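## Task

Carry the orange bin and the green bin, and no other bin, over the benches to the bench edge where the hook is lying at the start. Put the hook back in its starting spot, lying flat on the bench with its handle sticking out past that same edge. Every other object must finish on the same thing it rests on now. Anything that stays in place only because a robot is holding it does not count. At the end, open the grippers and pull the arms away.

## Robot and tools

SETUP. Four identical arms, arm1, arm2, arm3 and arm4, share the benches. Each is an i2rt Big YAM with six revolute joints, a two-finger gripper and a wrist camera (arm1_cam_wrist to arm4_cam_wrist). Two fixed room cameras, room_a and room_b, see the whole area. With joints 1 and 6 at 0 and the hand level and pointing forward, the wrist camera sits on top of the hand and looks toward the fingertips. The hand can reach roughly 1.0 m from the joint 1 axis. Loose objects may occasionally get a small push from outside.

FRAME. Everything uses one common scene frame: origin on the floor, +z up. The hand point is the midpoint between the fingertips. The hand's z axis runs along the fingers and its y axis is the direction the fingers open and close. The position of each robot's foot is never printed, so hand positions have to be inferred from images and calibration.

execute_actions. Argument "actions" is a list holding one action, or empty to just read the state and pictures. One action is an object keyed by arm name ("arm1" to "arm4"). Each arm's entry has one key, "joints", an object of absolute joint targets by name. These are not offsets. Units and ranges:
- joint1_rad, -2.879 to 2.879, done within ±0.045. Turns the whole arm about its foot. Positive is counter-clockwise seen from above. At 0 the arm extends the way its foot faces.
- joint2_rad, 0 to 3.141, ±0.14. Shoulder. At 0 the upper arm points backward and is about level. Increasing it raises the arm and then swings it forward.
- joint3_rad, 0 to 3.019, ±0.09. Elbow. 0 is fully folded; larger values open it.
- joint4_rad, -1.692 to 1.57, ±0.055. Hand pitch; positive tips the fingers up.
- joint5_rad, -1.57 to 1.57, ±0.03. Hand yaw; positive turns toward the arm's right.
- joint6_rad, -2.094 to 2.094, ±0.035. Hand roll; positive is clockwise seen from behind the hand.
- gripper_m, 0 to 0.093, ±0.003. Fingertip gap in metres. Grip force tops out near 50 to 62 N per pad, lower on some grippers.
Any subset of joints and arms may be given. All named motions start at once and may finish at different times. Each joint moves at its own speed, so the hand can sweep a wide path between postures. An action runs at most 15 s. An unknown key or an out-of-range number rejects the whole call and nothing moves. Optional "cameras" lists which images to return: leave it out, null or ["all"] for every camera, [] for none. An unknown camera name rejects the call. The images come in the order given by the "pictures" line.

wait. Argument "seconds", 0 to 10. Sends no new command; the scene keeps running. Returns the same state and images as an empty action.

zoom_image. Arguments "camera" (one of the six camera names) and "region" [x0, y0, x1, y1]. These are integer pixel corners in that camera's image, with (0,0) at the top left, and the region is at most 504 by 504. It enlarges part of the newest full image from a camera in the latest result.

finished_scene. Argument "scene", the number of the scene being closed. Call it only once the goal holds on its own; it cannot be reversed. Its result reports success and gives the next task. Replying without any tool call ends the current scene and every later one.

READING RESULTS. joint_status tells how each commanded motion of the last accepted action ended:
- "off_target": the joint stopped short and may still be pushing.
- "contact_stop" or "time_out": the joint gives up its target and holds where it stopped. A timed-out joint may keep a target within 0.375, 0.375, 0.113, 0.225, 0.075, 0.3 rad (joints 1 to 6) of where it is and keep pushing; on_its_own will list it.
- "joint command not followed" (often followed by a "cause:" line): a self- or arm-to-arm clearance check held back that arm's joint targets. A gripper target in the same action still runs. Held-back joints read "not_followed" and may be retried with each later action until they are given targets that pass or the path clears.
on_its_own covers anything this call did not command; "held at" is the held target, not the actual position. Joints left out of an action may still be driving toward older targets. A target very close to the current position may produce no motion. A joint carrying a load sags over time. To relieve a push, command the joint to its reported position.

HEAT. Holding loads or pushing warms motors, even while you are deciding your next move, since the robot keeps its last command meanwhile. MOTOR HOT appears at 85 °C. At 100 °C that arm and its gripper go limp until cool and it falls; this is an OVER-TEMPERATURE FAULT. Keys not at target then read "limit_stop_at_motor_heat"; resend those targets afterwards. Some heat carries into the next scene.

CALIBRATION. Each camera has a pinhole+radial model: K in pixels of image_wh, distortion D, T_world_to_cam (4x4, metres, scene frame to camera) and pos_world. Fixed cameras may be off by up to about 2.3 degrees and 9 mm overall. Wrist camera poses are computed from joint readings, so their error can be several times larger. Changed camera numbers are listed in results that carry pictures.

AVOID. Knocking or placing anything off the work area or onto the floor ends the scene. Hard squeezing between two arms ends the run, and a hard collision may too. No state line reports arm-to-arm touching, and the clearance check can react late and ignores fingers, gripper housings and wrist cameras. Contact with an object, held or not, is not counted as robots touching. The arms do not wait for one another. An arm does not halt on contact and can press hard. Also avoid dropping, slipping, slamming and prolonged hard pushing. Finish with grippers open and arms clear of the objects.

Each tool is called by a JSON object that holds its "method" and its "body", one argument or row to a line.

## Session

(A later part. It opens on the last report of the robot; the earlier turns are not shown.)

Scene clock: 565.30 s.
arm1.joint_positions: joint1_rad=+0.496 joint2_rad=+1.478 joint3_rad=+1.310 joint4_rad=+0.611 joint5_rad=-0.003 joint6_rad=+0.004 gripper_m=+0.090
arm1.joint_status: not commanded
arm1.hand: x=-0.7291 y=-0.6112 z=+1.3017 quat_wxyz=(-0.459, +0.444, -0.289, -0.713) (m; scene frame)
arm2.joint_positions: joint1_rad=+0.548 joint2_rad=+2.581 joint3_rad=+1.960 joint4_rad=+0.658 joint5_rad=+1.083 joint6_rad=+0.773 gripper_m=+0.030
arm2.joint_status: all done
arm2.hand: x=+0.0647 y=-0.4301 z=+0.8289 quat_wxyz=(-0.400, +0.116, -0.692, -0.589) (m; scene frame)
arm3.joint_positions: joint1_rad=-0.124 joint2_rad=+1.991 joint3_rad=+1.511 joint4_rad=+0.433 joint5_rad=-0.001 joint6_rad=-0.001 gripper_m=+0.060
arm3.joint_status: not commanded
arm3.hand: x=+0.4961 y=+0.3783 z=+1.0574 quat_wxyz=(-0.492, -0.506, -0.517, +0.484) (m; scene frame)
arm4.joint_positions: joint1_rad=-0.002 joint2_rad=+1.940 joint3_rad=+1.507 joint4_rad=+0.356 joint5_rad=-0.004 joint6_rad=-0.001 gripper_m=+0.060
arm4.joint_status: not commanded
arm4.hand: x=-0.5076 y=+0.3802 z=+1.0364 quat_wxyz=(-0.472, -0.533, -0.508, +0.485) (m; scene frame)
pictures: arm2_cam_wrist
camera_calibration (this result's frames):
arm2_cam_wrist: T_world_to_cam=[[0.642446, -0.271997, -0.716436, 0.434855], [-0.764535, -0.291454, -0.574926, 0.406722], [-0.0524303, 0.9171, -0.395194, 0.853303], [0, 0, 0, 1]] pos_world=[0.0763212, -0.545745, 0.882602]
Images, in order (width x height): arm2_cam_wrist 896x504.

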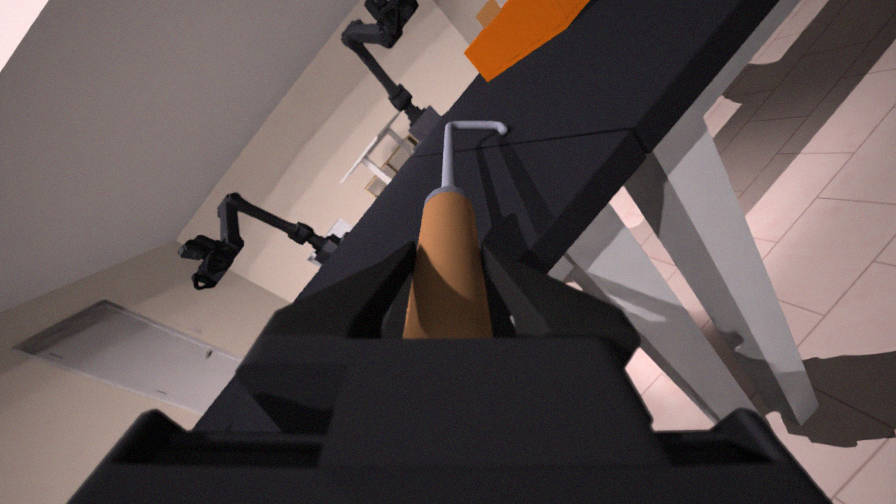

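{"method": "execute_actions", "body": {
  "actions": [
    {"arm2":{"joints":{"joint2_rad":2.49,"joint6_rad":1.6}}}
  ],
  "cameras": ["arm2_cam_wrist"]
}}

Scene clock: 569.43 s.
arm1.joint_positions: joint1_rad=+0.496 joint2_rad=+1.478 joint3_rad=+1.310 joint4_rad=+0.611 joint5_rad=-0.003 joint6_rad=+0.004 gripper_m=+0.090
arm1.joint_status: not commanded
arm1.hand: x=-0.7291 y=-0.6112 z=+1.3017 quat_wxyz=(-0.459, +0.444, -0.289, -0.713) (m; scene frame)
arm2.joint_positions: joint1_rad=+0.548 joint2_rad=+2.553 joint3_rad=+1.957 joint4_rad=+0.653 joint5_rad=+1.084 joint6_rad=+1.584 gripper_m=+0.030
arm2.joint_status: all done
arm2.hand: x=+0.0642 y=-0.4292 z=+0.8499 quat_wxyz=(-0.130, -0.172, -0.677, -0.704) (m; scene frame)
arm3.joint_positions: joint1_rad=-0.124 joint2_rad=+1.991 joint3_rad=+1.511 joint4_rad=+0.433 joint5_rad=-0.001 joint6_rad=-0.001 gripper_m=+0.060
arm3.joint_status: not commanded
arm3.hand: x=+0.4961 y=+0.3783 z=+1.0574 quat_wxyz=(-0.492, -0.506, -0.517, +0.484) (m; scene frame)
arm4.joint_positions: joint1_rad=-0.002 joint2_rad=+1.940 joint3_rad=+1.507 joint4_rad=+0.356 joint5_rad=-0.004 joint6_rad=-0.001 gripper_m=+0.060
arm4.joint_status: not commanded
arm4.hand: x=-0.5076 y=+0.3802 z=+1.0364 quat_wxyz=(-0.472, -0.533, -0.508, +0.485) (m; scene frame)
pictures: arm2_cam_wrist
camera_calibration (this result's frames):
arm2_cam_wrist: T_world_to_cam=[[-0.0373874, 0.0554133, -0.997763, 0.873732], [-0.978988, -0.202322, 0.0254474, -0.0395611], [-0.200459, 0.97775, 0.0618133, 0.507913], [0, 0, 0, 1]] pos_world=[0.0957525, -0.553032, 0.841388]
Images, in order (width x height): arm2_cam_wrist 896x504.

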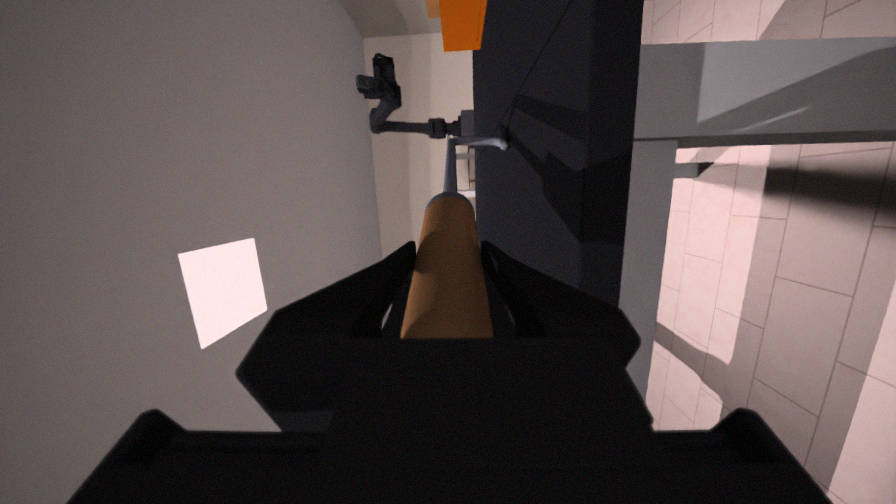

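{"method": "execute_actions", "body": {
  "actions": [
    {"arm2":{"joints":{"joint2_rad":2.25}}}
  ],
  "cameras": []
}}

{"method": "execute_actions", "body": {
  "actions": [
    {"arm2":{"joints":{"joint1_rad":0.31,"joint5_rad":0.72}}}
  ],
  "cameras": ["arm2_cam_wrist"]
}}

{"method": "execute_actions", "body": {
  "actions": [
    {"arm2":{"joints":{"joint1_rad":0.075,"joint5_rad":0.36}}}
  ],
  "cameras": []
}}

{"method": "execute_actions", "body": {
  "actions": [
    {"arm2":{"joints":{"joint1_rad":-0.155,"joint5_rad":0.0}}}
  ],
  "cameras": ["arm2_cam_wrist","arm3_cam_wrist"]
}}

Scene clock: 581.17 s.
arm1.joint_positions: joint1_rad=+0.496 joint2_rad=+1.478 joint3_rad=+1.310 joint4_rad=+0.611 joint5_rad=-0.003 joint6_rad=+0.004 gripper_m=+0.090
arm1.joint_status: not commanded
arm1.hand: x=-0.7291 y=-0.6112 z=+1.3017 quat_wxyz=(-0.459, +0.444, -0.289, -0.713) (m; scene frame)
arm2.joint_positions: joint1_rad=+0.548 joint2_rad=+2.253 joint3_rad=+1.929 joint4_rad=+0.640 joint5_rad=+1.084 joint6_rad=+1.585 gripper_m=+0.030
arm2.joint_status: all done
arm2.hand: x=+0.0785 y=-0.4470 z=+1.0800 quat_wxyz=(-0.058, -0.240, -0.609, -0.754) (m; scene frame)
arm3.joint_positions: joint1_rad=-0.124 joint2_rad=+1.991 joint3_rad=+1.511 joint4_rad=+0.433 joint5_rad=-0.001 joint6_rad=-0.001 gripper_m=+0.060
arm3.joint_status: not commanded
arm3.hand: x=+0.4961 y=+0.3783 z=+1.0574 quat_wxyz=(-0.492, -0.506, -0.517, +0.484) (m; scene frame)
arm4.joint_positions: joint1_rad=-0.002 joint2_rad=+1.940 joint3_rad=+1.507 joint4_rad=+0.356 joint5_rad=-0.004 joint6_rad=-0.001 gripper_m=+0.060
arm4.joint_status: not commanded
arm4.hand: x=-0.5076 y=+0.3802 z=+1.0364 quat_wxyz=(-0.472, -0.533, -0.508, +0.485) (m; scene frame)
pictures: none
No camera images: the call's "cameras" was empty. Leave "cameras" out to get every camera's image.

Scene clock: 583.10 s.
arm1.joint_positions: joint1_rad=+0.496 joint2_rad=+1.478 joint3_rad=+1.310 joint4_rad=+0.611 joint5_rad=-0.003 joint6_rad=+0.004 gripper_m=+0.090
arm1.joint_status: not commanded
arm1.hand: x=-0.7291 y=-0.6112 z=+1.3017 quat_wxyz=(-0.459, +0.444, -0.289, -0.713) (m; scene frame)
arm2.joint_positions: joint1_rad=+0.311 joint2_rad=+2.253 joint3_rad=+1.929 joint4_rad=+0.640 joint5_rad=+0.724 joint6_rad=+1.589 gripper_m=+0.030
arm2.joint_status: all done
arm2.hand: x=+0.2114 y=-0.3522 z=+1.0947 quat_wxyz=(-0.040, -0.174, -0.595, -0.784) (m; scene frame)
arm3.joint_positions: joint1_rad=-0.124 joint2_rad=+1.991 joint3_rad=+1.511 joint4_rad=+0.433 joint5_rad=-0.001 joint6_rad=-0.001 gripper_m=+0.060
arm3.joint_status: not commanded
arm3.hand: x=+0.4961 y=+0.3783 z=+1.0574 quat_wxyz=(-0.492, -0.506, -0.517, +0.484) (m; scene frame)
arm4.joint_positions: joint1_rad=-0.002 joint2_rad=+1.940 joint3_rad=+1.507 joint4_rad=+0.356 joint5_rad=-0.004 joint6_rad=-0.001 gripper_m=+0.060
arm4.joint_status: not commanded
arm4.hand: x=-0.5076 y=+0.3802 z=+1.0364 quat_wxyz=(-0.472, -0.533, -0.508, +0.485) (m; scene frame)
pictures: arm2_cam_wrist
camera_calibration (this result's frames):
arm2_cam_wrist: T_world_to_cam=[[-0.133882, 0.296184, -0.945701, 1.16741], [-0.94543, -0.324219, 0.0323019, 0.0564021], [-0.297047, 0.898419, 0.323428, 0.153106], [0, 0, 0, 1]] pos_world=[0.255099, -0.465034, 1.05268]
Images, in order (width x height): arm2_cam_wrist 896x504.

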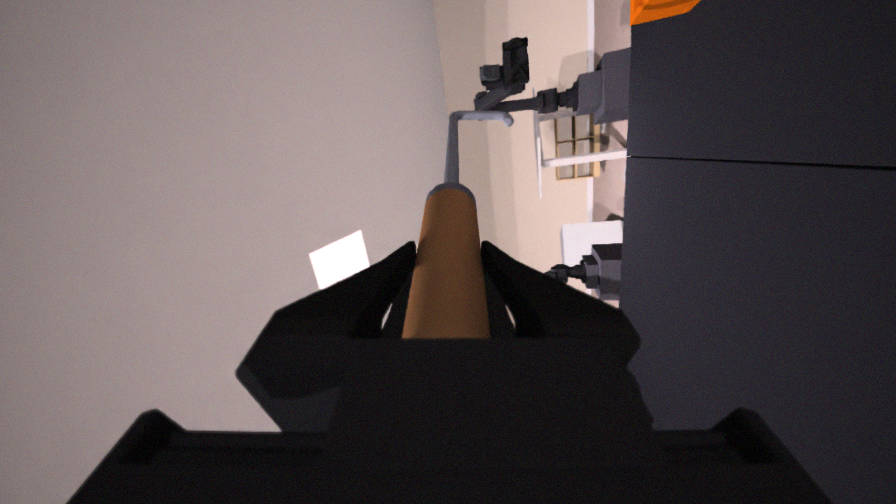

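Scene clock: 585.07 s.
arm1.joint_positions: joint1_rad=+0.496 joint2_rad=+1.478 joint3_rad=+1.310 joint4_rad=+0.611 joint5_rad=-0.003 joint6_rad=+0.004 gripper_m=+0.090
arm1.joint_status: not commanded
arm1.hand: x=-0.7291 y=-0.6112 z=+1.3017 quat_wxyz=(-0.459, +0.444, -0.289, -0.713) (m; scene frame)
arm2.joint_positions: joint1_rad=+0.076 joint2_rad=+2.253 joint3_rad=+1.929 joint4_rad=+0.640 joint5_rad=+0.361 joint6_rad=+1.589 gripper_m=+0.030
arm2.joint_status: all done
arm2.hand: x=+0.3561 y=-0.2977 z=+1.1043 quat_wxyz=(-0.025, -0.099, -0.587, -0.803) (m; scene frame)
arm3.joint_positions: joint1_rad=-0.124 joint2_rad=+1.991 joint3_rad=+1.511 joint4_rad=+0.433 joint5_rad=-0.001 joint6_rad=-0.001 gripper_m=+0.060
arm3.joint_status: not commanded
arm3.hand: x=+0.4961 y=+0.3783 z=+1.0574 quat_wxyz=(-0.492, -0.506, -0.517, +0.484) (m; scene frame)
arm4.joint_positions: joint1_rad=-0.002 joint2_rad=+1.940 joint3_rad=+1.507 joint4_rad=+0.356 joint5_rad=-0.004 joint6_rad=-0.001 gripper_m=+0.060
arm4.joint_status: not commanded
arm4.hand: x=-0.5076 y=+0.3802 z=+1.0364 quat_wxyz=(-0.472, -0.533, -0.508, +0.485) (m; scene frame)
pictures: none
No camera images: the call's "cameras" was empty. Leave "cameras" out to get every camera's image.

Scene clock: 587.03 s.
arm1.joint_positions: joint1_rad=+0.496 joint2_rad=+1.478 joint3_rad=+1.310 joint4_rad=+0.611 joint5_rad=-0.003 joint6_rad=+0.004 gripper_m=+0.090
arm1.joint_status: not commanded
arm1.hand: x=-0.7291 y=-0.6112 z=+1.3017 quat_wxyz=(-0.459, +0.444, -0.289, -0.713) (m; scene frame)
arm2.joint_positions: joint1_rad=-0.154 joint2_rad=+2.253 joint3_rad=+1.929 joint4_rad=+0.640 joint5_rad=-0.002 joint6_rad=+1.589 gripper_m=+0.030
arm2.joint_status: all done
arm2.hand: x=+0.5025 y=-0.2847 z=+1.1073 quat_wxyz=(-0.012, -0.020, -0.587, -0.809) (m; scene frame)
arm3.joint_positions: joint1_rad=-0.124 joint2_rad=+1.991 joint3_rad=+1.511 joint4_rad=+0.433 joint5_rad=-0.001 joint6_rad=-0.001 gripper_m=+0.060
arm3.joint_status: not commanded
arm3.hand: x=+0.4961 y=+0.3783 z=+1.0574 quat_wxyz=(-0.492, -0.506, -0.517, +0.484) (m; scene frame)
arm4.joint_positions: joint1_rad=-0.002 joint2_rad=+1.940 joint3_rad=+1.507 joint4_rad=+0.356 joint5_rad=-0.004 joint6_rad=-0.001 gripper_m=+0.060
arm4.joint_status: not commanded
arm4.hand: x=-0.5076 y=+0.3802 z=+1.0364 quat_wxyz=(-0.472, -0.533, -0.508, +0.485) (m; scene frame)
pictures: arm2_cam_wrist, arm3_cam_wrist
camera_calibration (this result's frames):
arm2_cam_wrist: T_world_to_cam=[[0.00365457, 0.320044, -0.947396, 1.13781], [-0.832057, -0.524534, -0.180405, 0.474593], [-0.554678, 0.788946, 0.264378, 0.338586], [0, 0, 0, 1]] pos_world=[0.578536, -0.382337, 1.07406]
arm3_cam_wrist: T_world_to_cam=[[-0.999392, -0.0348712, -0.0000484114, 0.510531], [-0.0211129, 0.606188, -0.795041, 0.623108], [0.0277534, -0.794557, -0.606556, 1.05006], [0, 0, 0, 1]] pos_world=[0.494234, 0.474411, 1.13234]
Images, in order (width x height): arm2_cam_wrist 896x504, arm3_cam_wrist 896x504.

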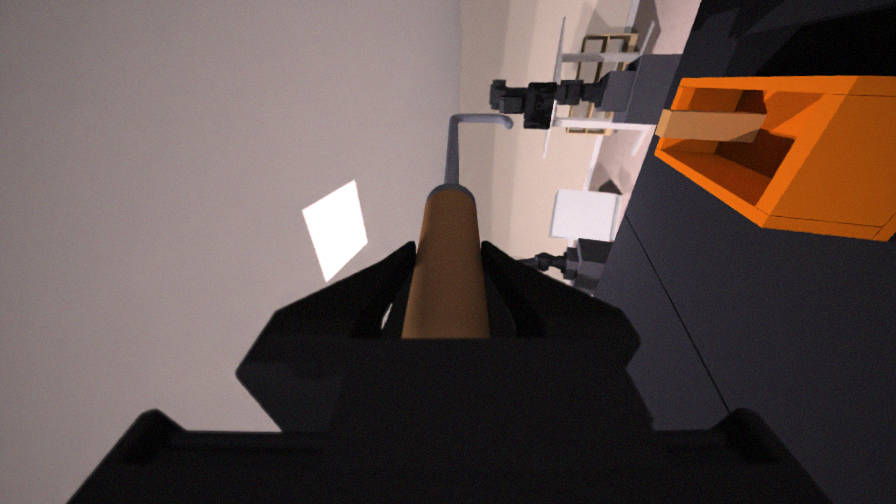

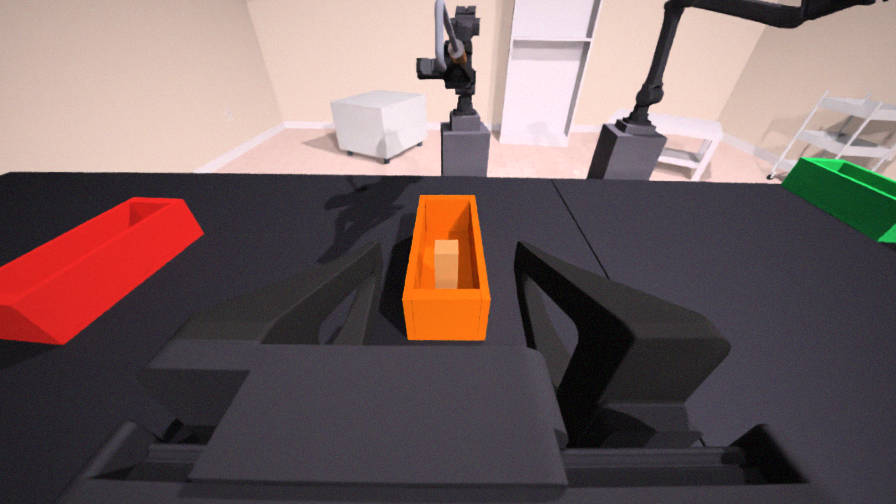

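{"method": "execute_actions", "body": {
  "actions": [
    {"arm2":{"joints":{"joint1_rad":-0.138,"joint3_rad":1.765,"joint4_rad":0.56}}}
  ],
  "cameras": ["arm2_cam_wrist","arm3_cam_wrist"]
}}

Scene clock: 595.20 s.
arm1.joint_positions: joint1_rad=+0.496 joint2_rad=+1.478 joint3_rad=+1.310 joint4_rad=+0.611 joint5_rad=-0.003 joint6_rad=+0.004 gripper_m=+0.090
arm1.joint_status: not commanded
arm1.hand: x=-0.7291 y=-0.6112 z=+1.3017 quat_wxyz=(-0.459, +0.444, -0.289, -0.713) (m; scene frame)
arm2.joint_positions: joint1_rad=-0.143 joint2_rad=+2.295 joint3_rad=+1.726 joint4_rad=+0.529 joint5_rad=-0.002 joint6_rad=+1.590 gripper_m=+0.030
arm2.joint_status: all done
arm2.hand: x=+0.4910 y=-0.3024 z=+0.9240 quat_wxyz=(-0.005, -0.021, -0.721, -0.693) (m; scene frame)
arm3.joint_positions: joint1_rad=-0.124 joint2_rad=+1.991 joint3_rad=+1.511 joint4_rad=+0.433 joint5_rad=-0.001 joint6_rad=-0.001 gripper_m=+0.060
arm3.joint_status: not commanded
arm3.hand: x=+0.4961 y=+0.3783 z=+1.0574 quat_wxyz=(-0.492, -0.506, -0.517, +0.484) (m; scene frame)
arm4.joint_positions: joint1_rad=-0.002 joint2_rad=+1.940 joint3_rad=+1.507 joint4_rad=+0.356 joint5_rad=-0.004 joint6_rad=-0.001 gripper_m=+0.060
arm4.joint_status: not commanded
arm4.hand: x=-0.5076 y=+0.3802 z=+1.0364 quat_wxyz=(-0.472, -0.533, -0.508, +0.485) (m; scene frame)
pictures: arm2_cam_wrist, arm3_cam_wrist
camera_calibration (this result's frames):
arm2_cam_wrist: T_world_to_cam=[[-0.0144453, -0.0301651, -0.999441, 0.92093], [-0.82653, -0.562149, 0.0289129, 0.215126], [-0.562707, 0.826486, -0.0168119, 0.669668], [0, 0, 0, 1]] pos_world=[0.567938, -0.404758, 0.925453]
arm3_cam_wrist: T_world_to_cam=[[-0.999392, -0.0348712, -0.0000484114, 0.510531], [-0.0211129, 0.606188, -0.795041, 0.623108], [0.0277534, -0.794557, -0.606556, 1.05006], [0, 0, 0, 1]] pos_world=[0.494234, 0.474411, 1.13234]
Images, in order (width x height): arm2_cam_wrist 896x504, arm3_cam_wrist 896x504.

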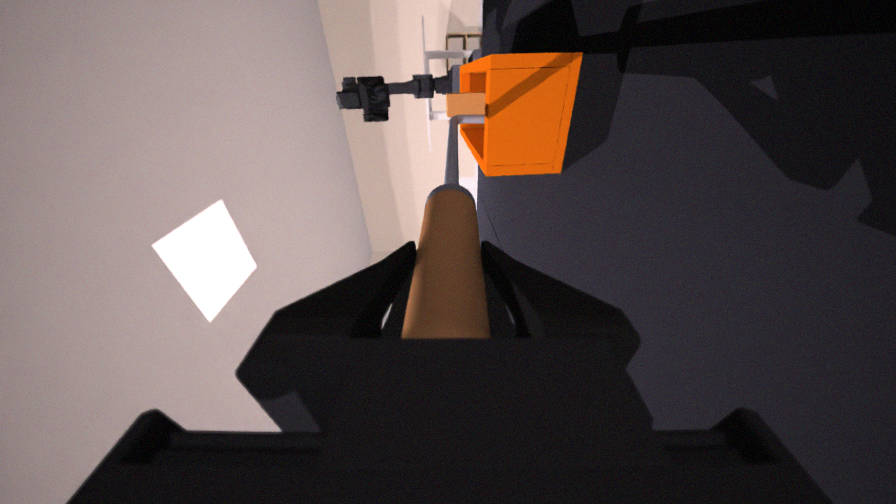

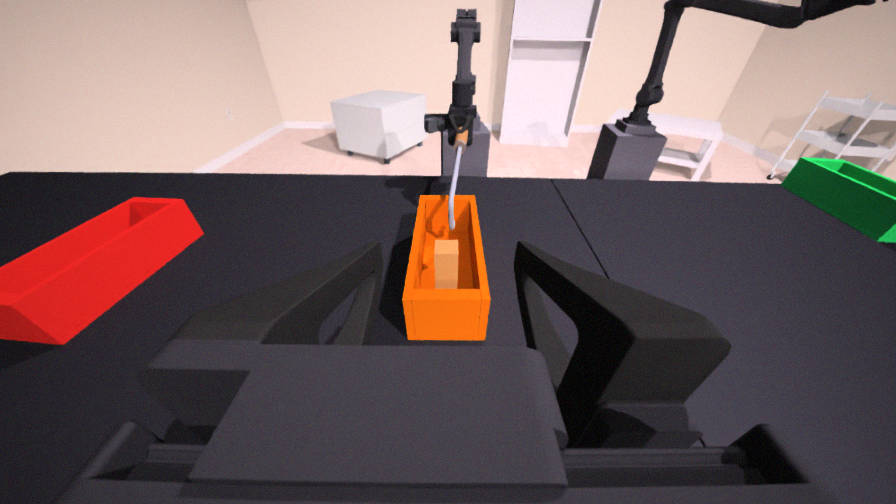

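{"method": "execute_actions", "body": {
  "actions": [
    {"arm2":{"joints":{"joint3_rad":1.65,"joint4_rad":0.655}}}
  ],
  "cameras": ["arm2_cam_wrist"]
}}

Scene clock: 606.83 s.
arm1.joint_positions: joint1_rad=+0.496 joint2_rad=+1.478 joint3_rad=+1.310 joint4_rad=+0.611 joint5_rad=-0.003 joint6_rad=+0.004 gripper_m=+0.090
arm1.joint_status: not commanded
arm1.hand: x=-0.7291 y=-0.6112 z=+1.3017 quat_wxyz=(-0.459, +0.444, -0.289, -0.713) (m; scene frame)
arm2.joint_positions: joint1_rad=-0.143 joint2_rad=+2.295 joint3_rad=+1.639 joint4_rad=+0.609 joint5_rad=-0.002 joint6_rad=+1.590 gripper_m=+0.030
arm2.joint_status: all done
arm2.hand: x=+0.4901 y=-0.3216 z=+0.8949 quat_wxyz=(-0.005, -0.021, -0.724, -0.690) (m; scene frame)
arm3.joint_positions: joint1_rad=-0.124 joint2_rad=+1.991 joint3_rad=+1.511 joint4_rad=+0.433 joint5_rad=-0.001 joint6_rad=-0.001 gripper_m=+0.060
arm3.joint_status: not commanded
arm3.hand: x=+0.4961 y=+0.3783 z=+1.0574 quat_wxyz=(-0.492, -0.506, -0.517, +0.484) (m; scene frame)
arm4.joint_positions: joint1_rad=-0.002 joint2_rad=+1.940 joint3_rad=+1.507 joint4_rad=+0.356 joint5_rad=-0.004 joint6_rad=-0.001 gripper_m=+0.060
arm4.joint_status: not commanded
arm4.hand: x=-0.5076 y=+0.3802 z=+1.0364 quat_wxyz=(-0.472, -0.533, -0.508, +0.485) (m; scene frame)
pictures: arm2_cam_wrist
camera_calibration (this result's frames):
arm2_cam_wrist: T_world_to_cam=[[-0.014739, -0.037784, -0.999177, 0.888775], [-0.82651, -0.561928, 0.0334413, 0.200518], [-0.562729, 0.826323, -0.0229466, 0.690017], [0, 0, 0, 1]] pos_world=[0.567123, -0.423919, 0.897171]
Images, in order (width x height): arm2_cam_wrist 896x504.

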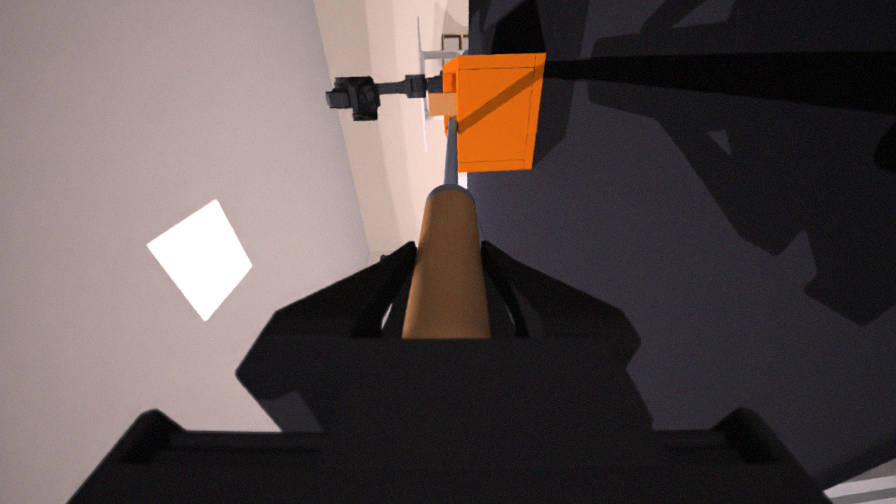

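{"method": "execute_actions", "body": {
  "actions": [
    {"arm2":{"joints":{"joint2_rad":2.095,"joint3_rad":1.36,"joint4_rad":0.79}}}
  ],
  "cameras": ["arm2_cam_wrist","arm3_cam_wrist"]
}}

Scene clock: 613.07 s.
arm1.joint_positions: joint1_rad=+0.496 joint2_rad=+1.478 joint3_rad=+1.310 joint4_rad=+0.611 joint5_rad=-0.003 joint6_rad=+0.004 gripper_m=+0.090
arm1.joint_status: not commanded
arm1.hand: x=-0.7291 y=-0.6112 z=+1.3017 quat_wxyz=(-0.459, +0.444, -0.289, -0.713) (m; scene frame)
arm2.joint_positions: joint1_rad=-0.143 joint2_rad=+2.150 joint3_rad=+1.355 joint4_rad=+0.739 joint5_rad=-0.002 joint6_rad=+1.590 gripper_m=+0.030
arm2.joint_status: all done
arm2.hand: x=+0.4873 y=-0.3945 z=+0.8942 quat_wxyz=(-0.005, -0.021, -0.726, -0.687) (m; scene frame)
arm3.joint_positions: joint1_rad=-0.124 joint2_rad=+1.991 joint3_rad=+1.511 joint4_rad=+0.433 joint5_rad=-0.001 joint6_rad=-0.001 gripper_m=+0.060
arm3.joint_status: not commanded
arm3.hand: x=+0.4961 y=+0.3783 z=+1.0574 quat_wxyz=(-0.492, -0.506, -0.517, +0.484) (m; scene frame)
arm4.joint_positions: joint1_rad=-0.002 joint2_rad=+1.940 joint3_rad=+1.507 joint4_rad=+0.356 joint5_rad=-0.004 joint6_rad=-0.001 gripper_m=+0.060
arm4.joint_status: not commanded
arm4.hand: x=-0.5076 y=+0.3802 z=+1.0364 quat_wxyz=(-0.472, -0.533, -0.508, +0.485) (m; scene frame)
pictures: arm2_cam_wrist, arm3_cam_wrist
camera_calibration (this result's frames):
arm2_cam_wrist: T_world_to_cam=[[-0.0150617, -0.0461621, -0.99882, 0.881825], [-0.826486, -0.561645, 0.0384203, 0.152861], [-0.562756, 0.826089, -0.029693, 0.754654], [0, 0, 0, 1]] pos_world=[0.564306, -0.496851, 0.89732]
arm3_cam_wrist: T_world_to_cam=[[-0.999392, -0.0348712, -0.0000484114, 0.510531], [-0.0211129, 0.606188, -0.795041, 0.623108], [0.0277534, -0.794557, -0.606556, 1.05006], [0, 0, 0, 1]] pos_world=[0.494234, 0.474411, 1.13234]
Images, in order (width x height): arm2_cam_wrist 896x504, arm3_cam_wrist 896x504.

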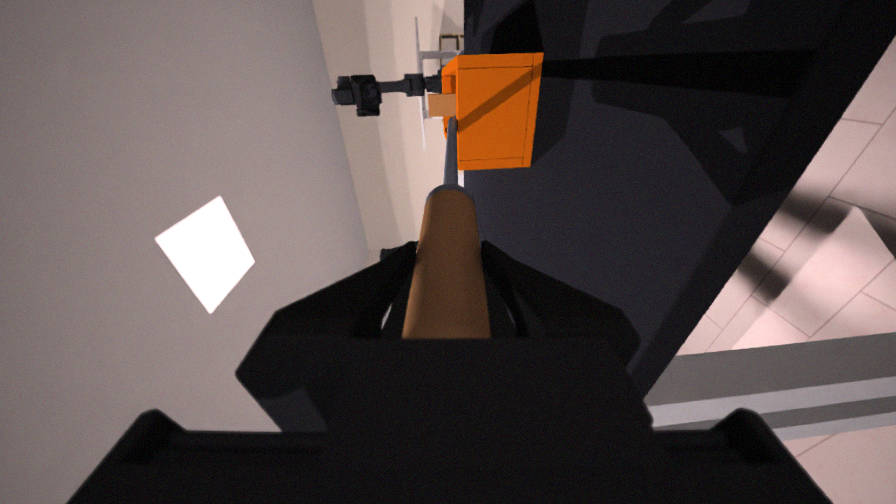

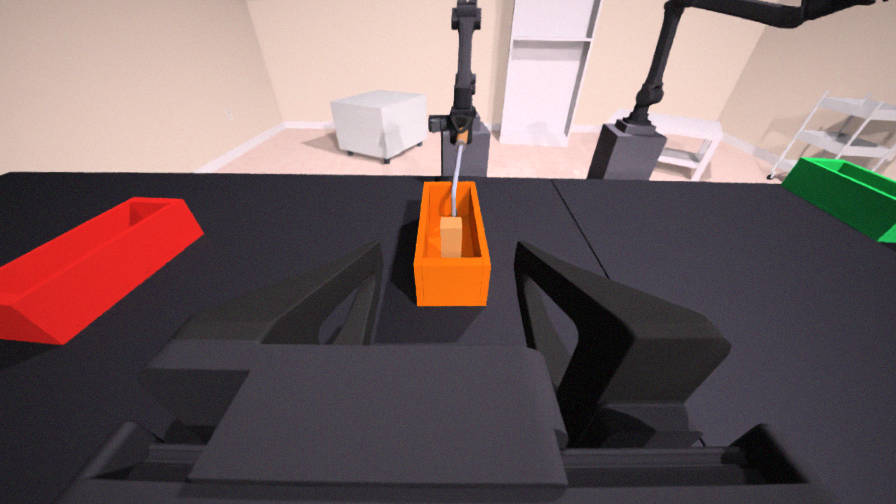

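{"method": "execute_actions", "body": {
  "actions": [
    {"arm2":{"joints":{"joint2_rad":1.93,"joint3_rad":1.065,"joint4_rad":0.92}}}
  ],
  "cameras": ["arm2_cam_wrist"]
}}

Scene clock: 618.90 s.
arm1.joint_positions: joint1_rad=+0.496 joint2_rad=+1.478 joint3_rad=+1.310 joint4_rad=+0.611 joint5_rad=-0.003 joint6_rad=+0.004 gripper_m=+0.090
arm1.joint_status: not commanded
arm1.hand: x=-0.7291 y=-0.6112 z=+1.3017 quat_wxyz=(-0.459, +0.444, -0.289, -0.713) (m; scene frame)
arm2.joint_positions: joint1_rad=-0.143 joint2_rad=+1.977 joint3_rad=+1.049 joint4_rad=+0.860 joint5_rad=-0.002 joint6_rad=+1.590 gripper_m=+0.030
arm2.joint_status: joint4_rad time_out (moved +0.120 of +0.181); the others done
arm2.on_its_own: joint4_rad reads +0.860 and still pushes toward +0.920 since a time_out
arm2.hand: x=+0.4838 y=-0.4852 z=+0.8997 quat_wxyz=(-0.005, -0.021, -0.731, -0.682) (m; scene frame)
arm3.joint_positions: joint1_rad=-0.124 joint2_rad=+1.991 joint3_rad=+1.511 joint4_rad=+0.433 joint5_rad=-0.001 joint6_rad=-0.001 gripper_m=+0.060
arm3.joint_status: not commanded
arm3.hand: x=+0.4961 y=+0.3783 z=+1.0574 quat_wxyz=(-0.492, -0.506, -0.517, +0.484) (m; scene frame)
arm4.joint_positions: joint1_rad=-0.002 joint2_rad=+1.940 joint3_rad=+1.507 joint4_rad=+0.356 joint5_rad=-0.004 joint6_rad=-0.001 gripper_m=+0.060
arm4.joint_status: not commanded
arm4.hand: x=-0.5076 y=+0.3802 z=+1.0364 quat_wxyz=(-0.472, -0.533, -0.508, +0.485) (m; scene frame)
pictures: arm2_cam_wrist
camera_calibration (this result's frames):
arm2_cam_wrist: T_world_to_cam=[[-0.0155305, -0.0583425, -0.998176, 0.8768], [-0.826448, -0.561159, 0.0456579, 0.0925831], [-0.562799, 0.825649, -0.0395019, 0.836342], [0, 0, 0, 1]] pos_world=[0.560825, -0.587416, 0.904011]
Images, in order (width x height): arm2_cam_wrist 896x504.

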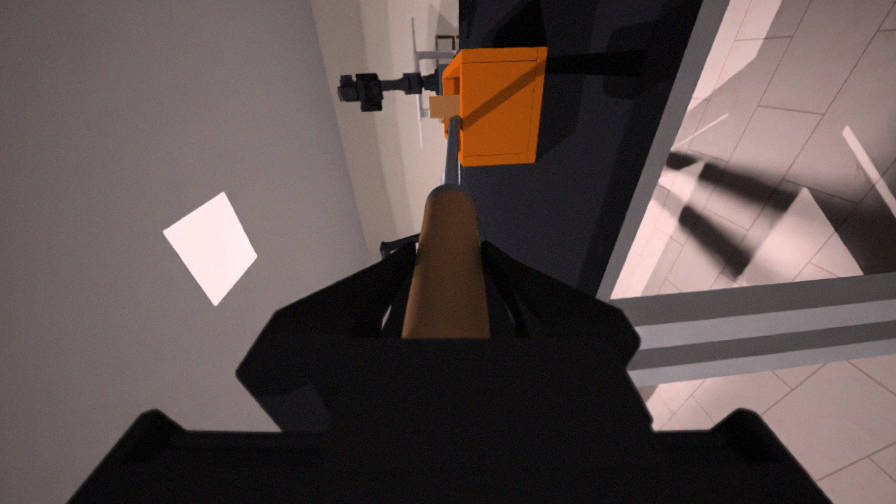

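{"method": "execute_actions", "body": {
  "actions": [
    {"arm2":{"joints":{"joint2_rad":1.735,"joint3_rad":0.82}}}
  ],
  "cameras": ["arm2_cam_wrist"]
}}

Scene clock: 627.63 s.
arm1.joint_positions: joint1_rad=+0.496 joint2_rad=+1.478 joint3_rad=+1.310 joint4_rad=+0.611 joint5_rad=-0.003 joint6_rad=+0.004 gripper_m=+0.090
arm1.joint_status: not commanded
arm1.hand: x=-0.7291 y=-0.6112 z=+1.3017 quat_wxyz=(-0.459, +0.444, -0.289, -0.713) (m; scene frame)
arm2.joint_positions: joint1_rad=-0.143 joint2_rad=+1.778 joint3_rad=+0.806 joint4_rad=+0.864 joint5_rad=-0.002 joint6_rad=+1.590 gripper_m=+0.030
arm2.joint_status: all done
arm2.on_its_own: joint4_rad reads +0.864 and still pushes toward +0.920 since a time_out
arm2.hand: x=+0.4807 y=-0.5674 z=+0.9153 quat_wxyz=(-0.005, -0.022, -0.744, -0.668) (m; scene frame)
arm3.joint_positions: joint1_rad=-0.124 joint2_rad=+1.991 joint3_rad=+1.511 joint4_rad=+0.433 joint5_rad=-0.001 joint6_rad=-0.001 gripper_m=+0.060
arm3.joint_status: not commanded
arm3.hand: x=+0.4961 y=+0.3783 z=+1.0574 quat_wxyz=(-0.492, -0.506, -0.517, +0.484) (m; scene frame)
arm4.joint_positions: joint1_rad=-0.002 joint2_rad=+1.940 joint3_rad=+1.507 joint4_rad=+0.356 joint5_rad=-0.004 joint6_rad=-0.001 gripper_m=+0.060
arm4.joint_status: not commanded
arm4.hand: x=-0.5076 y=+0.3802 z=+1.0364 quat_wxyz=(-0.472, -0.533, -0.508, +0.485) (m; scene frame)
pictures: arm2_cam_wrist
camera_calibration (this result's frames):
arm2_cam_wrist: T_world_to_cam=[[-0.017078, -0.0986176, -0.994979, 0.862518], [-0.826298, -0.558919, 0.0695802, 0.0224342], [-0.562975, 0.823337, -0.0719423, 0.931557], [0, 0, 0, 1]] pos_world=[0.55771, -0.669387, 0.923644]
Images, in order (width x height): arm2_cam_wrist 896x504.

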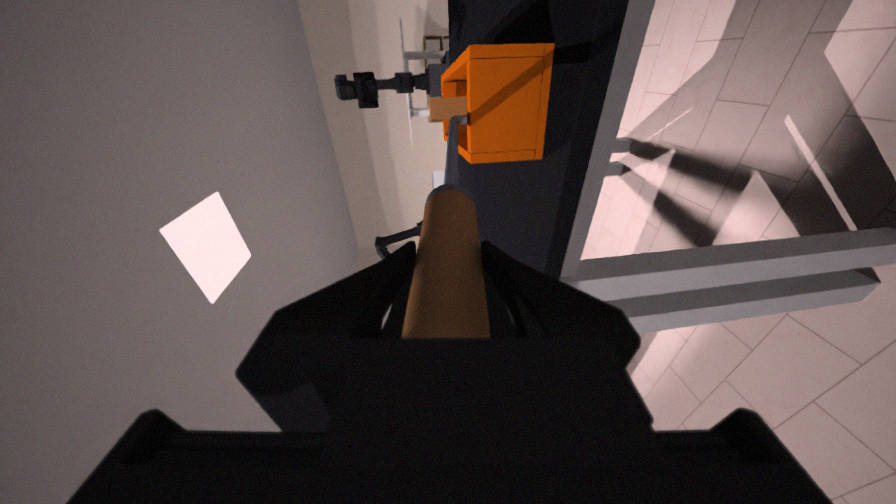

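{"method": "zoom_image", "body": {
  "camera": "arm2_cam_wrist",
  "region": [430, 10, 650, 220]
}}

Region (430, 10, 650, 220) of arm2_cam_wrist's 896x504 image, scaled by 2.291, with more detail than that image has; it fills the top 481 rows of this view, and the rest is white.

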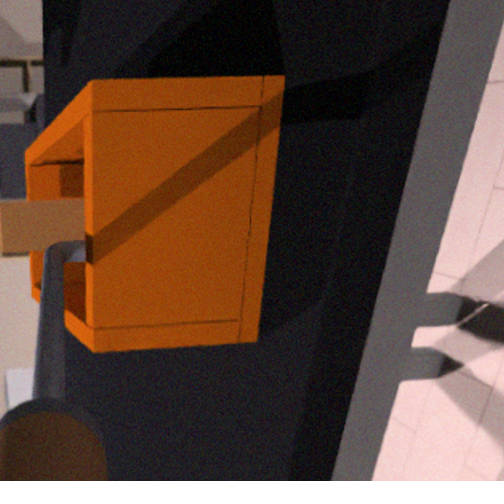

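{"method": "execute_actions", "body": {
  "actions": [
    {"arm2":{"joints":{"joint2_rad":1.638,"joint3_rad":0.688}}}
  ],
  "cameras": ["arm2_cam_wrist","arm3_cam_wrist"]
}}

{"method": "zoom_image", "body": {
  "camera": "arm2_cam_wrist",
  "region": [430, 10, 650, 220]
}}

Scene clock: 635.47 s.
arm1.joint_positions: joint1_rad=+0.496 joint2_rad=+1.478 joint3_rad=+1.310 joint4_rad=+0.611 joint5_rad=-0.003 joint6_rad=+0.004 gripper_m=+0.090
arm1.joint_status: not commanded
arm1.hand: x=-0.7291 y=-0.6112 z=+1.3017 quat_wxyz=(-0.459, +0.444, -0.289, -0.713) (m; scene frame)
arm2.joint_positions: joint1_rad=-0.143 joint2_rad=+1.682 joint3_rad=+0.672 joint4_rad=+0.864 joint5_rad=-0.002 joint6_rad=+1.590 gripper_m=+0.030
arm2.joint_status: all done
arm2.on_its_own: joint4_rad reads +0.864 and still pushes toward +0.920 since a time_out
arm2.hand: x=+0.4788 y=-0.6154 z=+0.9109 quat_wxyz=(-0.005, -0.022, -0.756, -0.654) (m; scene frame)
arm3.joint_positions: joint1_rad=-0.124 joint2_rad=+1.991 joint3_rad=+1.511 joint4_rad=+0.433 joint5_rad=-0.001 joint6_rad=-0.001 gripper_m=+0.060
arm3.joint_status: not commanded
arm3.hand: x=+0.4961 y=+0.3783 z=+1.0574 quat_wxyz=(-0.492, -0.506, -0.517, +0.484) (m; scene frame)
arm4.joint_positions: joint1_rad=-0.002 joint2_rad=+1.940 joint3_rad=+1.507 joint4_rad=+0.356 joint5_rad=-0.004 joint6_rad=-0.001 gripper_m=+0.060
arm4.joint_status: not commanded
arm4.hand: x=-0.5076 y=+0.3802 z=+1.0364 quat_wxyz=(-0.472, -0.533, -0.508, +0.485) (m; scene frame)
pictures: arm2_cam_wrist, arm3_cam_wrist
camera_calibration (this result's frames):
arm2_cam_wrist: T_world_to_cam=[[-0.0184849, -0.135333, -0.990628, 0.827426], [-0.826128, -0.556024, 0.0913756, -0.0237674], [-0.563179, 0.820074, -0.101524, 0.994726], [0, 0, 0, 1]] pos_world=[0.555869, -0.716987, 0.922832]
arm3_cam_wrist: T_world_to_cam=[[-0.999392, -0.0348712, -0.0000484114, 0.510531], [-0.0211129, 0.606188, -0.795041, 0.623108], [0.0277534, -0.794557, -0.606556, 1.05006], [0, 0, 0, 1]] pos_world=[0.494234, 0.474411, 1.13234]
Images, in order (width x height): arm2_cam_wrist 896x504, arm3_cam_wrist 896x504.

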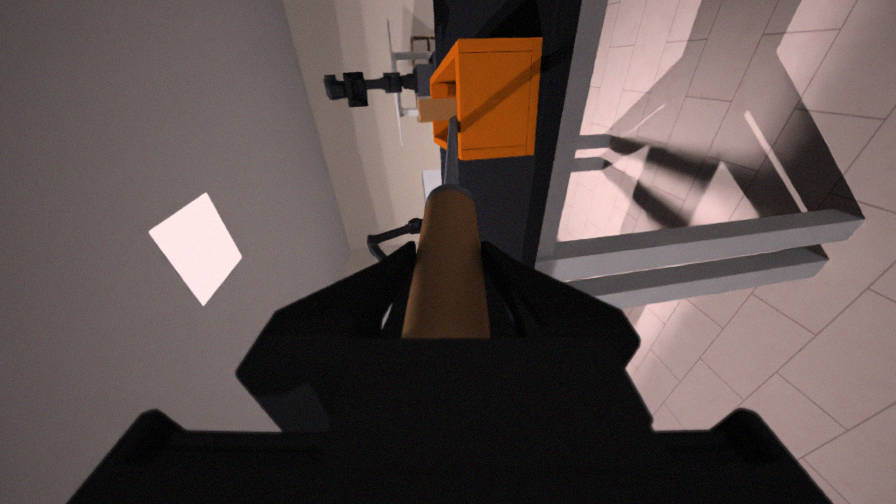

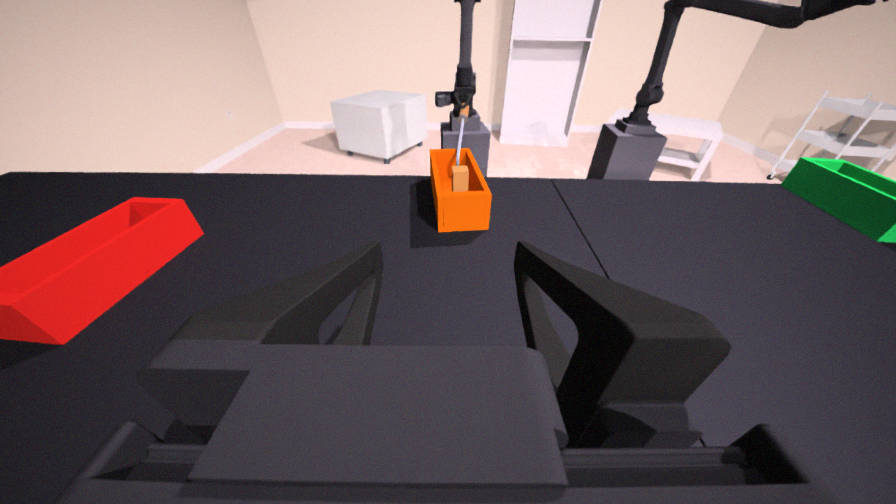

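Region (430, 10, 650, 220) of arm2_cam_wrist's 896x504 image, scaled by 2.291, with more detail than that image has; it fills the top 481 rows of this view, and the rest is white.

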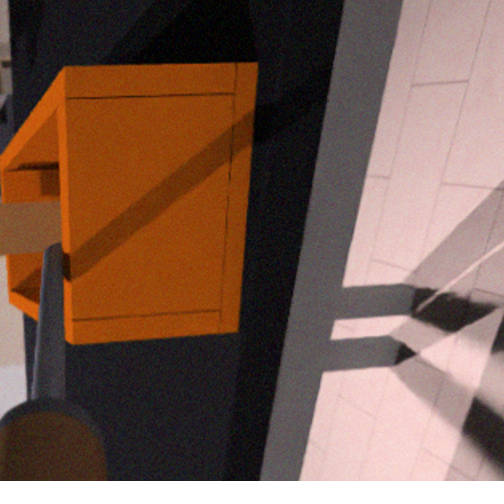

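{"method": "execute_actions", "body": {
  "actions": [
    {"arm2":{"joints":{"joint2_rad":1.47}}}
  ],
  "cameras": ["arm2_cam_wrist","arm3_cam_wrist"]
}}

Scene clock: 649.70 s.
arm1.joint_positions: joint1_rad=+0.496 joint2_rad=+1.478 joint3_rad=+1.310 joint4_rad=+0.611 joint5_rad=-0.003 joint6_rad=+0.004 gripper_m=+0.090
arm1.joint_status: not commanded
arm1.hand: x=-0.7291 y=-0.6112 z=+1.3017 quat_wxyz=(-0.459, +0.444, -0.289, -0.713) (m; scene frame)
arm2.joint_positions: joint1_rad=-0.143 joint2_rad=+1.489 joint3_rad=+0.662 joint4_rad=+0.872 joint5_rad=-0.002 joint6_rad=+1.590 gripper_m=+0.030
arm2.joint_status: all done
arm2.hand: x=+0.4785 y=-0.6303 z=+1.0138 quat_wxyz=(-0.006, -0.020, -0.691, -0.722) (m; scene frame)
arm3.joint_positions: joint1_rad=-0.124 joint2_rad=+1.991 joint3_rad=+1.511 joint4_rad=+0.433 joint5_rad=-0.001 joint6_rad=-0.001 gripper_m=+0.060
arm3.joint_status: not commanded
arm3.hand: x=+0.4961 y=+0.3783 z=+1.0574 quat_wxyz=(-0.492, -0.506, -0.517, +0.484) (m; scene frame)
arm4.joint_positions: joint1_rad=-0.002 joint2_rad=+1.940 joint3_rad=+1.507 joint4_rad=+0.356 joint5_rad=-0.004 joint6_rad=-0.001 gripper_m=+0.060
arm4.joint_status: not commanded
arm4.hand: x=-0.5076 y=+0.3802 z=+1.0364 quat_wxyz=(-0.472, -0.533, -0.508, +0.485) (m; scene frame)
pictures: arm2_cam_wrist, arm3_cam_wrist
camera_calibration (this result's frames):
arm2_cam_wrist: T_world_to_cam=[[-0.0111896, 0.0540428, -0.998476, 1.05123], [-0.826669, -0.562291, -0.02117, 0.0686904], [-0.562578, 0.825172, 0.0509673, 0.865567], [0, 0, 0, 1]] pos_world=[0.555496, -0.732429, 1.00697]
arm3_cam_wrist: T_world_to_cam=[[-0.999392, -0.0348712, -0.0000484114, 0.510531], [-0.0211129, 0.606188, -0.795041, 0.623108], [0.0277534, -0.794557, -0.606556, 1.05006], [0, 0, 0, 1]] pos_world=[0.494234, 0.474411, 1.13234]
Images, in order (width x height): arm2_cam_wrist 896x504, arm3_cam_wrist 896x504.

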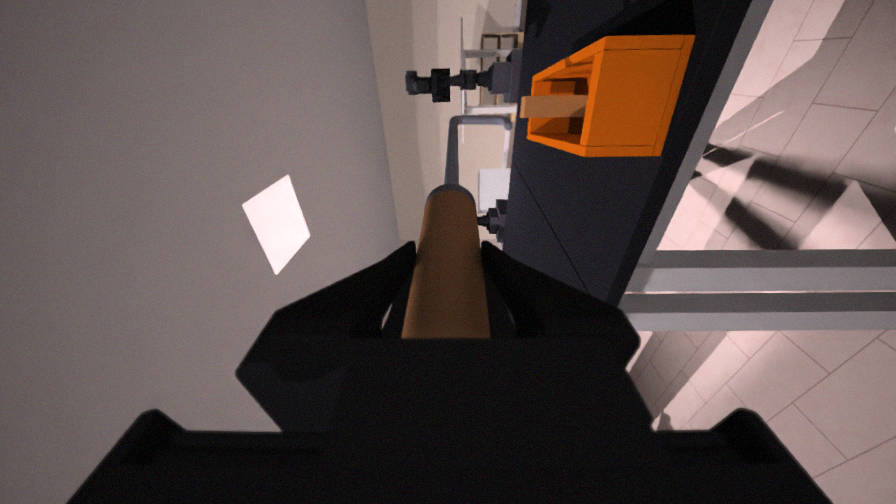

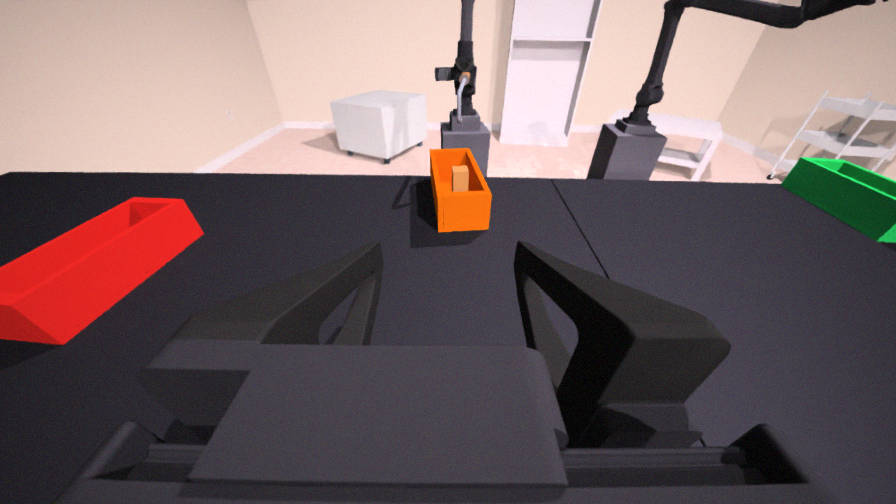

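{"method": "execute_actions", "body": {
  "actions": [
    {"arm2":{"joints":{"joint1_rad":0.09,"joint5_rad":0.36,"joint2_rad":1.6,"joint3_rad":1.15,"joint4_rad":0.80}},"arm4":{"joints":{"joint2_rad":1.4,"joint3_rad":1.3}}}
  ],
  "cameras": []
}}

{"method": "execute_actions", "body": {
  "actions": [
    {"arm2":{"joints":{"joint1_rad":0.32,"joint5_rad":0.72,"joint2_rad":1.93,"joint3_rad":1.65,"joint4_rad":0.70}}}
  ],
  "cameras": ["arm2_cam_wrist"]
}}

{"method": "execute_actions", "body": {
  "actions": [
    {"arm2":{"joints":{"joint1_rad":0.55,"joint5_rad":1.08,"joint2_rad":2.27,"joint3_rad":2.02}}}
  ],
  "cameras": ["arm2_cam_wrist"]
}}

Scene clock: 656.13 s.
arm1.joint_positions: joint1_rad=+0.496 joint2_rad=+1.478 joint3_rad=+1.310 joint4_rad=+0.611 joint5_rad=-0.003 joint6_rad=+0.004 gripper_m=+0.090
arm1.joint_status: not commanded
arm1.hand: x=-0.7291 y=-0.6112 z=+1.3017 quat_wxyz=(-0.459, +0.444, -0.289, -0.713) (m; scene frame)
arm2.joint_positions: joint1_rad=+0.092 joint2_rad=+1.634 joint3_rad=+1.093 joint4_rad=+0.765 joint5_rad=+0.361 joint6_rad=+1.590 gripper_m=+0.030
arm2.joint_status: all done
arm2.hand: x=+0.3865 y=-0.5236 z=+1.1304 quat_wxyz=(-0.028, -0.087, -0.624, -0.776) (m; scene frame)
arm3.joint_positions: joint1_rad=-0.124 joint2_rad=+1.991 joint3_rad=+1.511 joint4_rad=+0.433 joint5_rad=-0.001 joint6_rad=-0.001 gripper_m=+0.060
arm3.joint_status: not commanded
arm3.hand: x=+0.4961 y=+0.3783 z=+1.0574 quat_wxyz=(-0.492, -0.506, -0.517, +0.484) (m; scene frame)
arm4.joint_positions: joint1_rad=-0.002 joint2_rad=+1.405 joint3_rad=+1.295 joint4_rad=+0.359 joint5_rad=-0.004 joint6_rad=-0.001 gripper_m=+0.060
arm4.joint_status: all done
arm4.hand: x=-0.5030 y=+0.5477 z=+1.2910 quat_wxyz=(-0.548, -0.447, -0.425, +0.566) (m; scene frame)
pictures: none
No camera images: the call's "cameras" was empty. Leave "cameras" out to get every camera's image.

Scene clock: 657.60 s.
arm1.joint_positions: joint1_rad=+0.496 joint2_rad=+1.478 joint3_rad=+1.310 joint4_rad=+0.611 joint5_rad=-0.003 joint6_rad=+0.004 gripper_m=+0.090
arm1.joint_status: not commanded
arm1.hand: x=-0.7291 y=-0.6112 z=+1.3017 quat_wxyz=(-0.459, +0.444, -0.289, -0.713) (m; scene frame)
arm2.joint_positions: joint1_rad=+0.315 joint2_rad=+1.971 joint3_rad=+1.572 joint4_rad=+0.680 joint5_rad=+0.725 joint6_rad=+1.590 gripper_m=+0.030
arm2.joint_status: all done
arm2.hand: x=+0.2445 y=-0.4349 z=+1.1318 quat_wxyz=(-0.045, -0.167, -0.607, -0.775) (m; scene frame)
arm3.joint_positions: joint1_rad=-0.124 joint2_rad=+1.991 joint3_rad=+1.511 joint4_rad=+0.433 joint5_rad=-0.001 joint6_rad=-0.001 gripper_m=+0.060
arm3.joint_status: not commanded
arm3.hand: x=+0.4961 y=+0.3783 z=+1.0574 quat_wxyz=(-0.492, -0.506, -0.517, +0.484) (m; scene frame)
arm4.joint_positions: joint1_rad=-0.002 joint2_rad=+1.405 joint3_rad=+1.295 joint4_rad=+0.359 joint5_rad=-0.004 joint6_rad=-0.001 gripper_m=+0.060
arm4.joint_status: not commanded
arm4.hand: x=-0.5030 y=+0.5477 z=+1.2910 quat_wxyz=(-0.548, -0.447, -0.425, +0.566) (m; scene frame)
pictures: arm2_cam_wrist
camera_calibration (this result's frames):
arm2_cam_wrist: T_world_to_cam=[[-0.122695, 0.264882, -0.956443, 1.22717], [-0.944569, -0.32688, 0.0306437, 0.0601634], [-0.304525, 0.907186, 0.290306, 0.268312], [0, 0, 0, 1]] pos_world=[0.289104, -0.5488, 1.09399]
Images, in order (width x height): arm2_cam_wrist 896x504.

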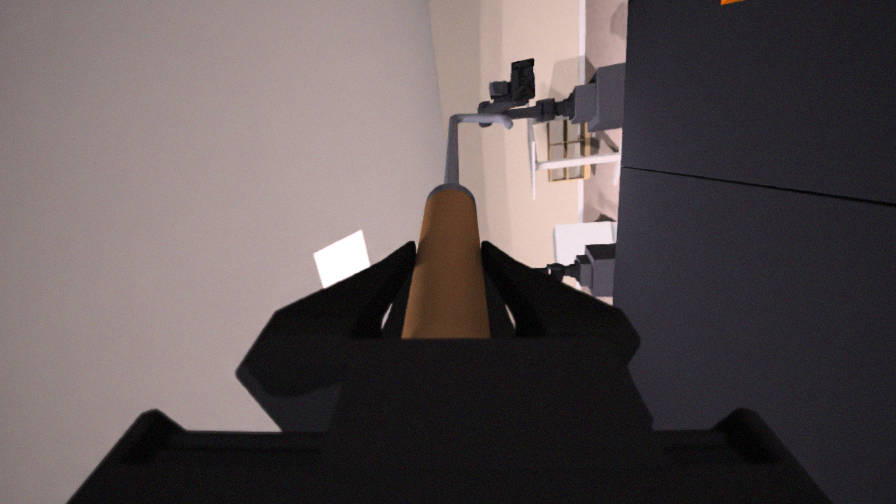

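Scene clock: 659.47 s.
arm1.joint_positions: joint1_rad=+0.496 joint2_rad=+1.478 joint3_rad=+1.310 joint4_rad=+0.611 joint5_rad=-0.003 joint6_rad=+0.004 gripper_m=+0.090
arm1.joint_status: not commanded
arm1.hand: x=-0.7291 y=-0.6112 z=+1.3017 quat_wxyz=(-0.459, +0.444, -0.289, -0.713) (m; scene frame)
arm2.joint_positions: joint1_rad=+0.547 joint2_rad=+2.309 joint3_rad=+1.935 joint4_rad=+0.680 joint5_rad=+1.087 joint6_rad=+1.591 gripper_m=+0.030
arm2.joint_status: all done
arm2.hand: x=+0.0756 y=-0.4404 z=+1.0432 quat_wxyz=(-0.061, -0.240, -0.611, -0.752) (m; scene frame)
arm3.joint_positions: joint1_rad=-0.124 joint2_rad=+1.991 joint3_rad=+1.511 joint4_rad=+0.433 joint5_rad=-0.001 joint6_rad=-0.001 gripper_m=+0.060
arm3.joint_status: not commanded
arm3.hand: x=+0.4961 y=+0.3783 z=+1.0574 quat_wxyz=(-0.492, -0.506, -0.517, +0.484) (m; scene frame)
arm4.joint_positions: joint1_rad=-0.002 joint2_rad=+1.405 joint3_rad=+1.295 joint4_rad=+0.359 joint5_rad=-0.004 joint6_rad=-0.001 gripper_m=+0.060
arm4.joint_status: not commanded
arm4.hand: x=-0.5030 y=+0.5477 z=+1.2910 quat_wxyz=(-0.548, -0.447, -0.425, +0.566) (m; scene frame)
pictures: arm2_cam_wrist
camera_calibration (this result's frames):
arm2_cam_wrist: T_world_to_cam=[[-0.190624, 0.252138, -0.94873, 1.11473], [-0.96707, -0.214258, 0.137367, -0.158499], [-0.168637, 0.943674, 0.284678, 0.259311], [0, 0, 0, 1]] pos_world=[0.102944, -0.55973, 1.00553]
Images, in order (width x height): arm2_cam_wrist 896x504.

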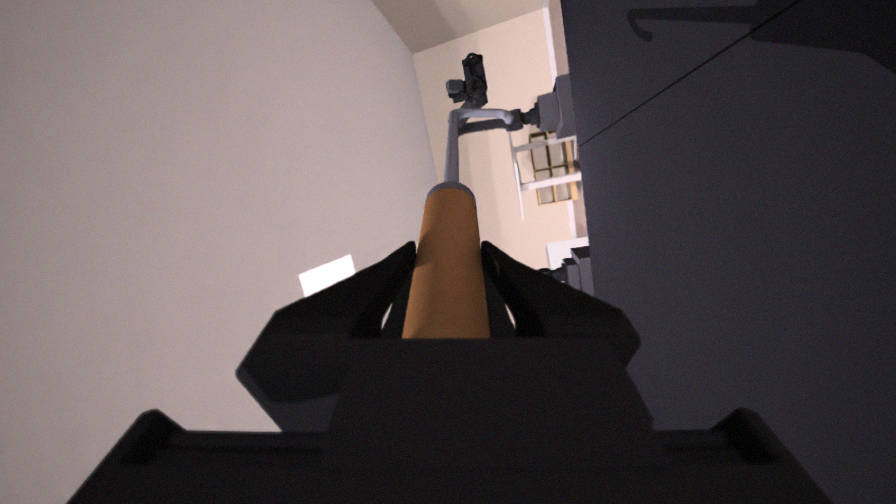

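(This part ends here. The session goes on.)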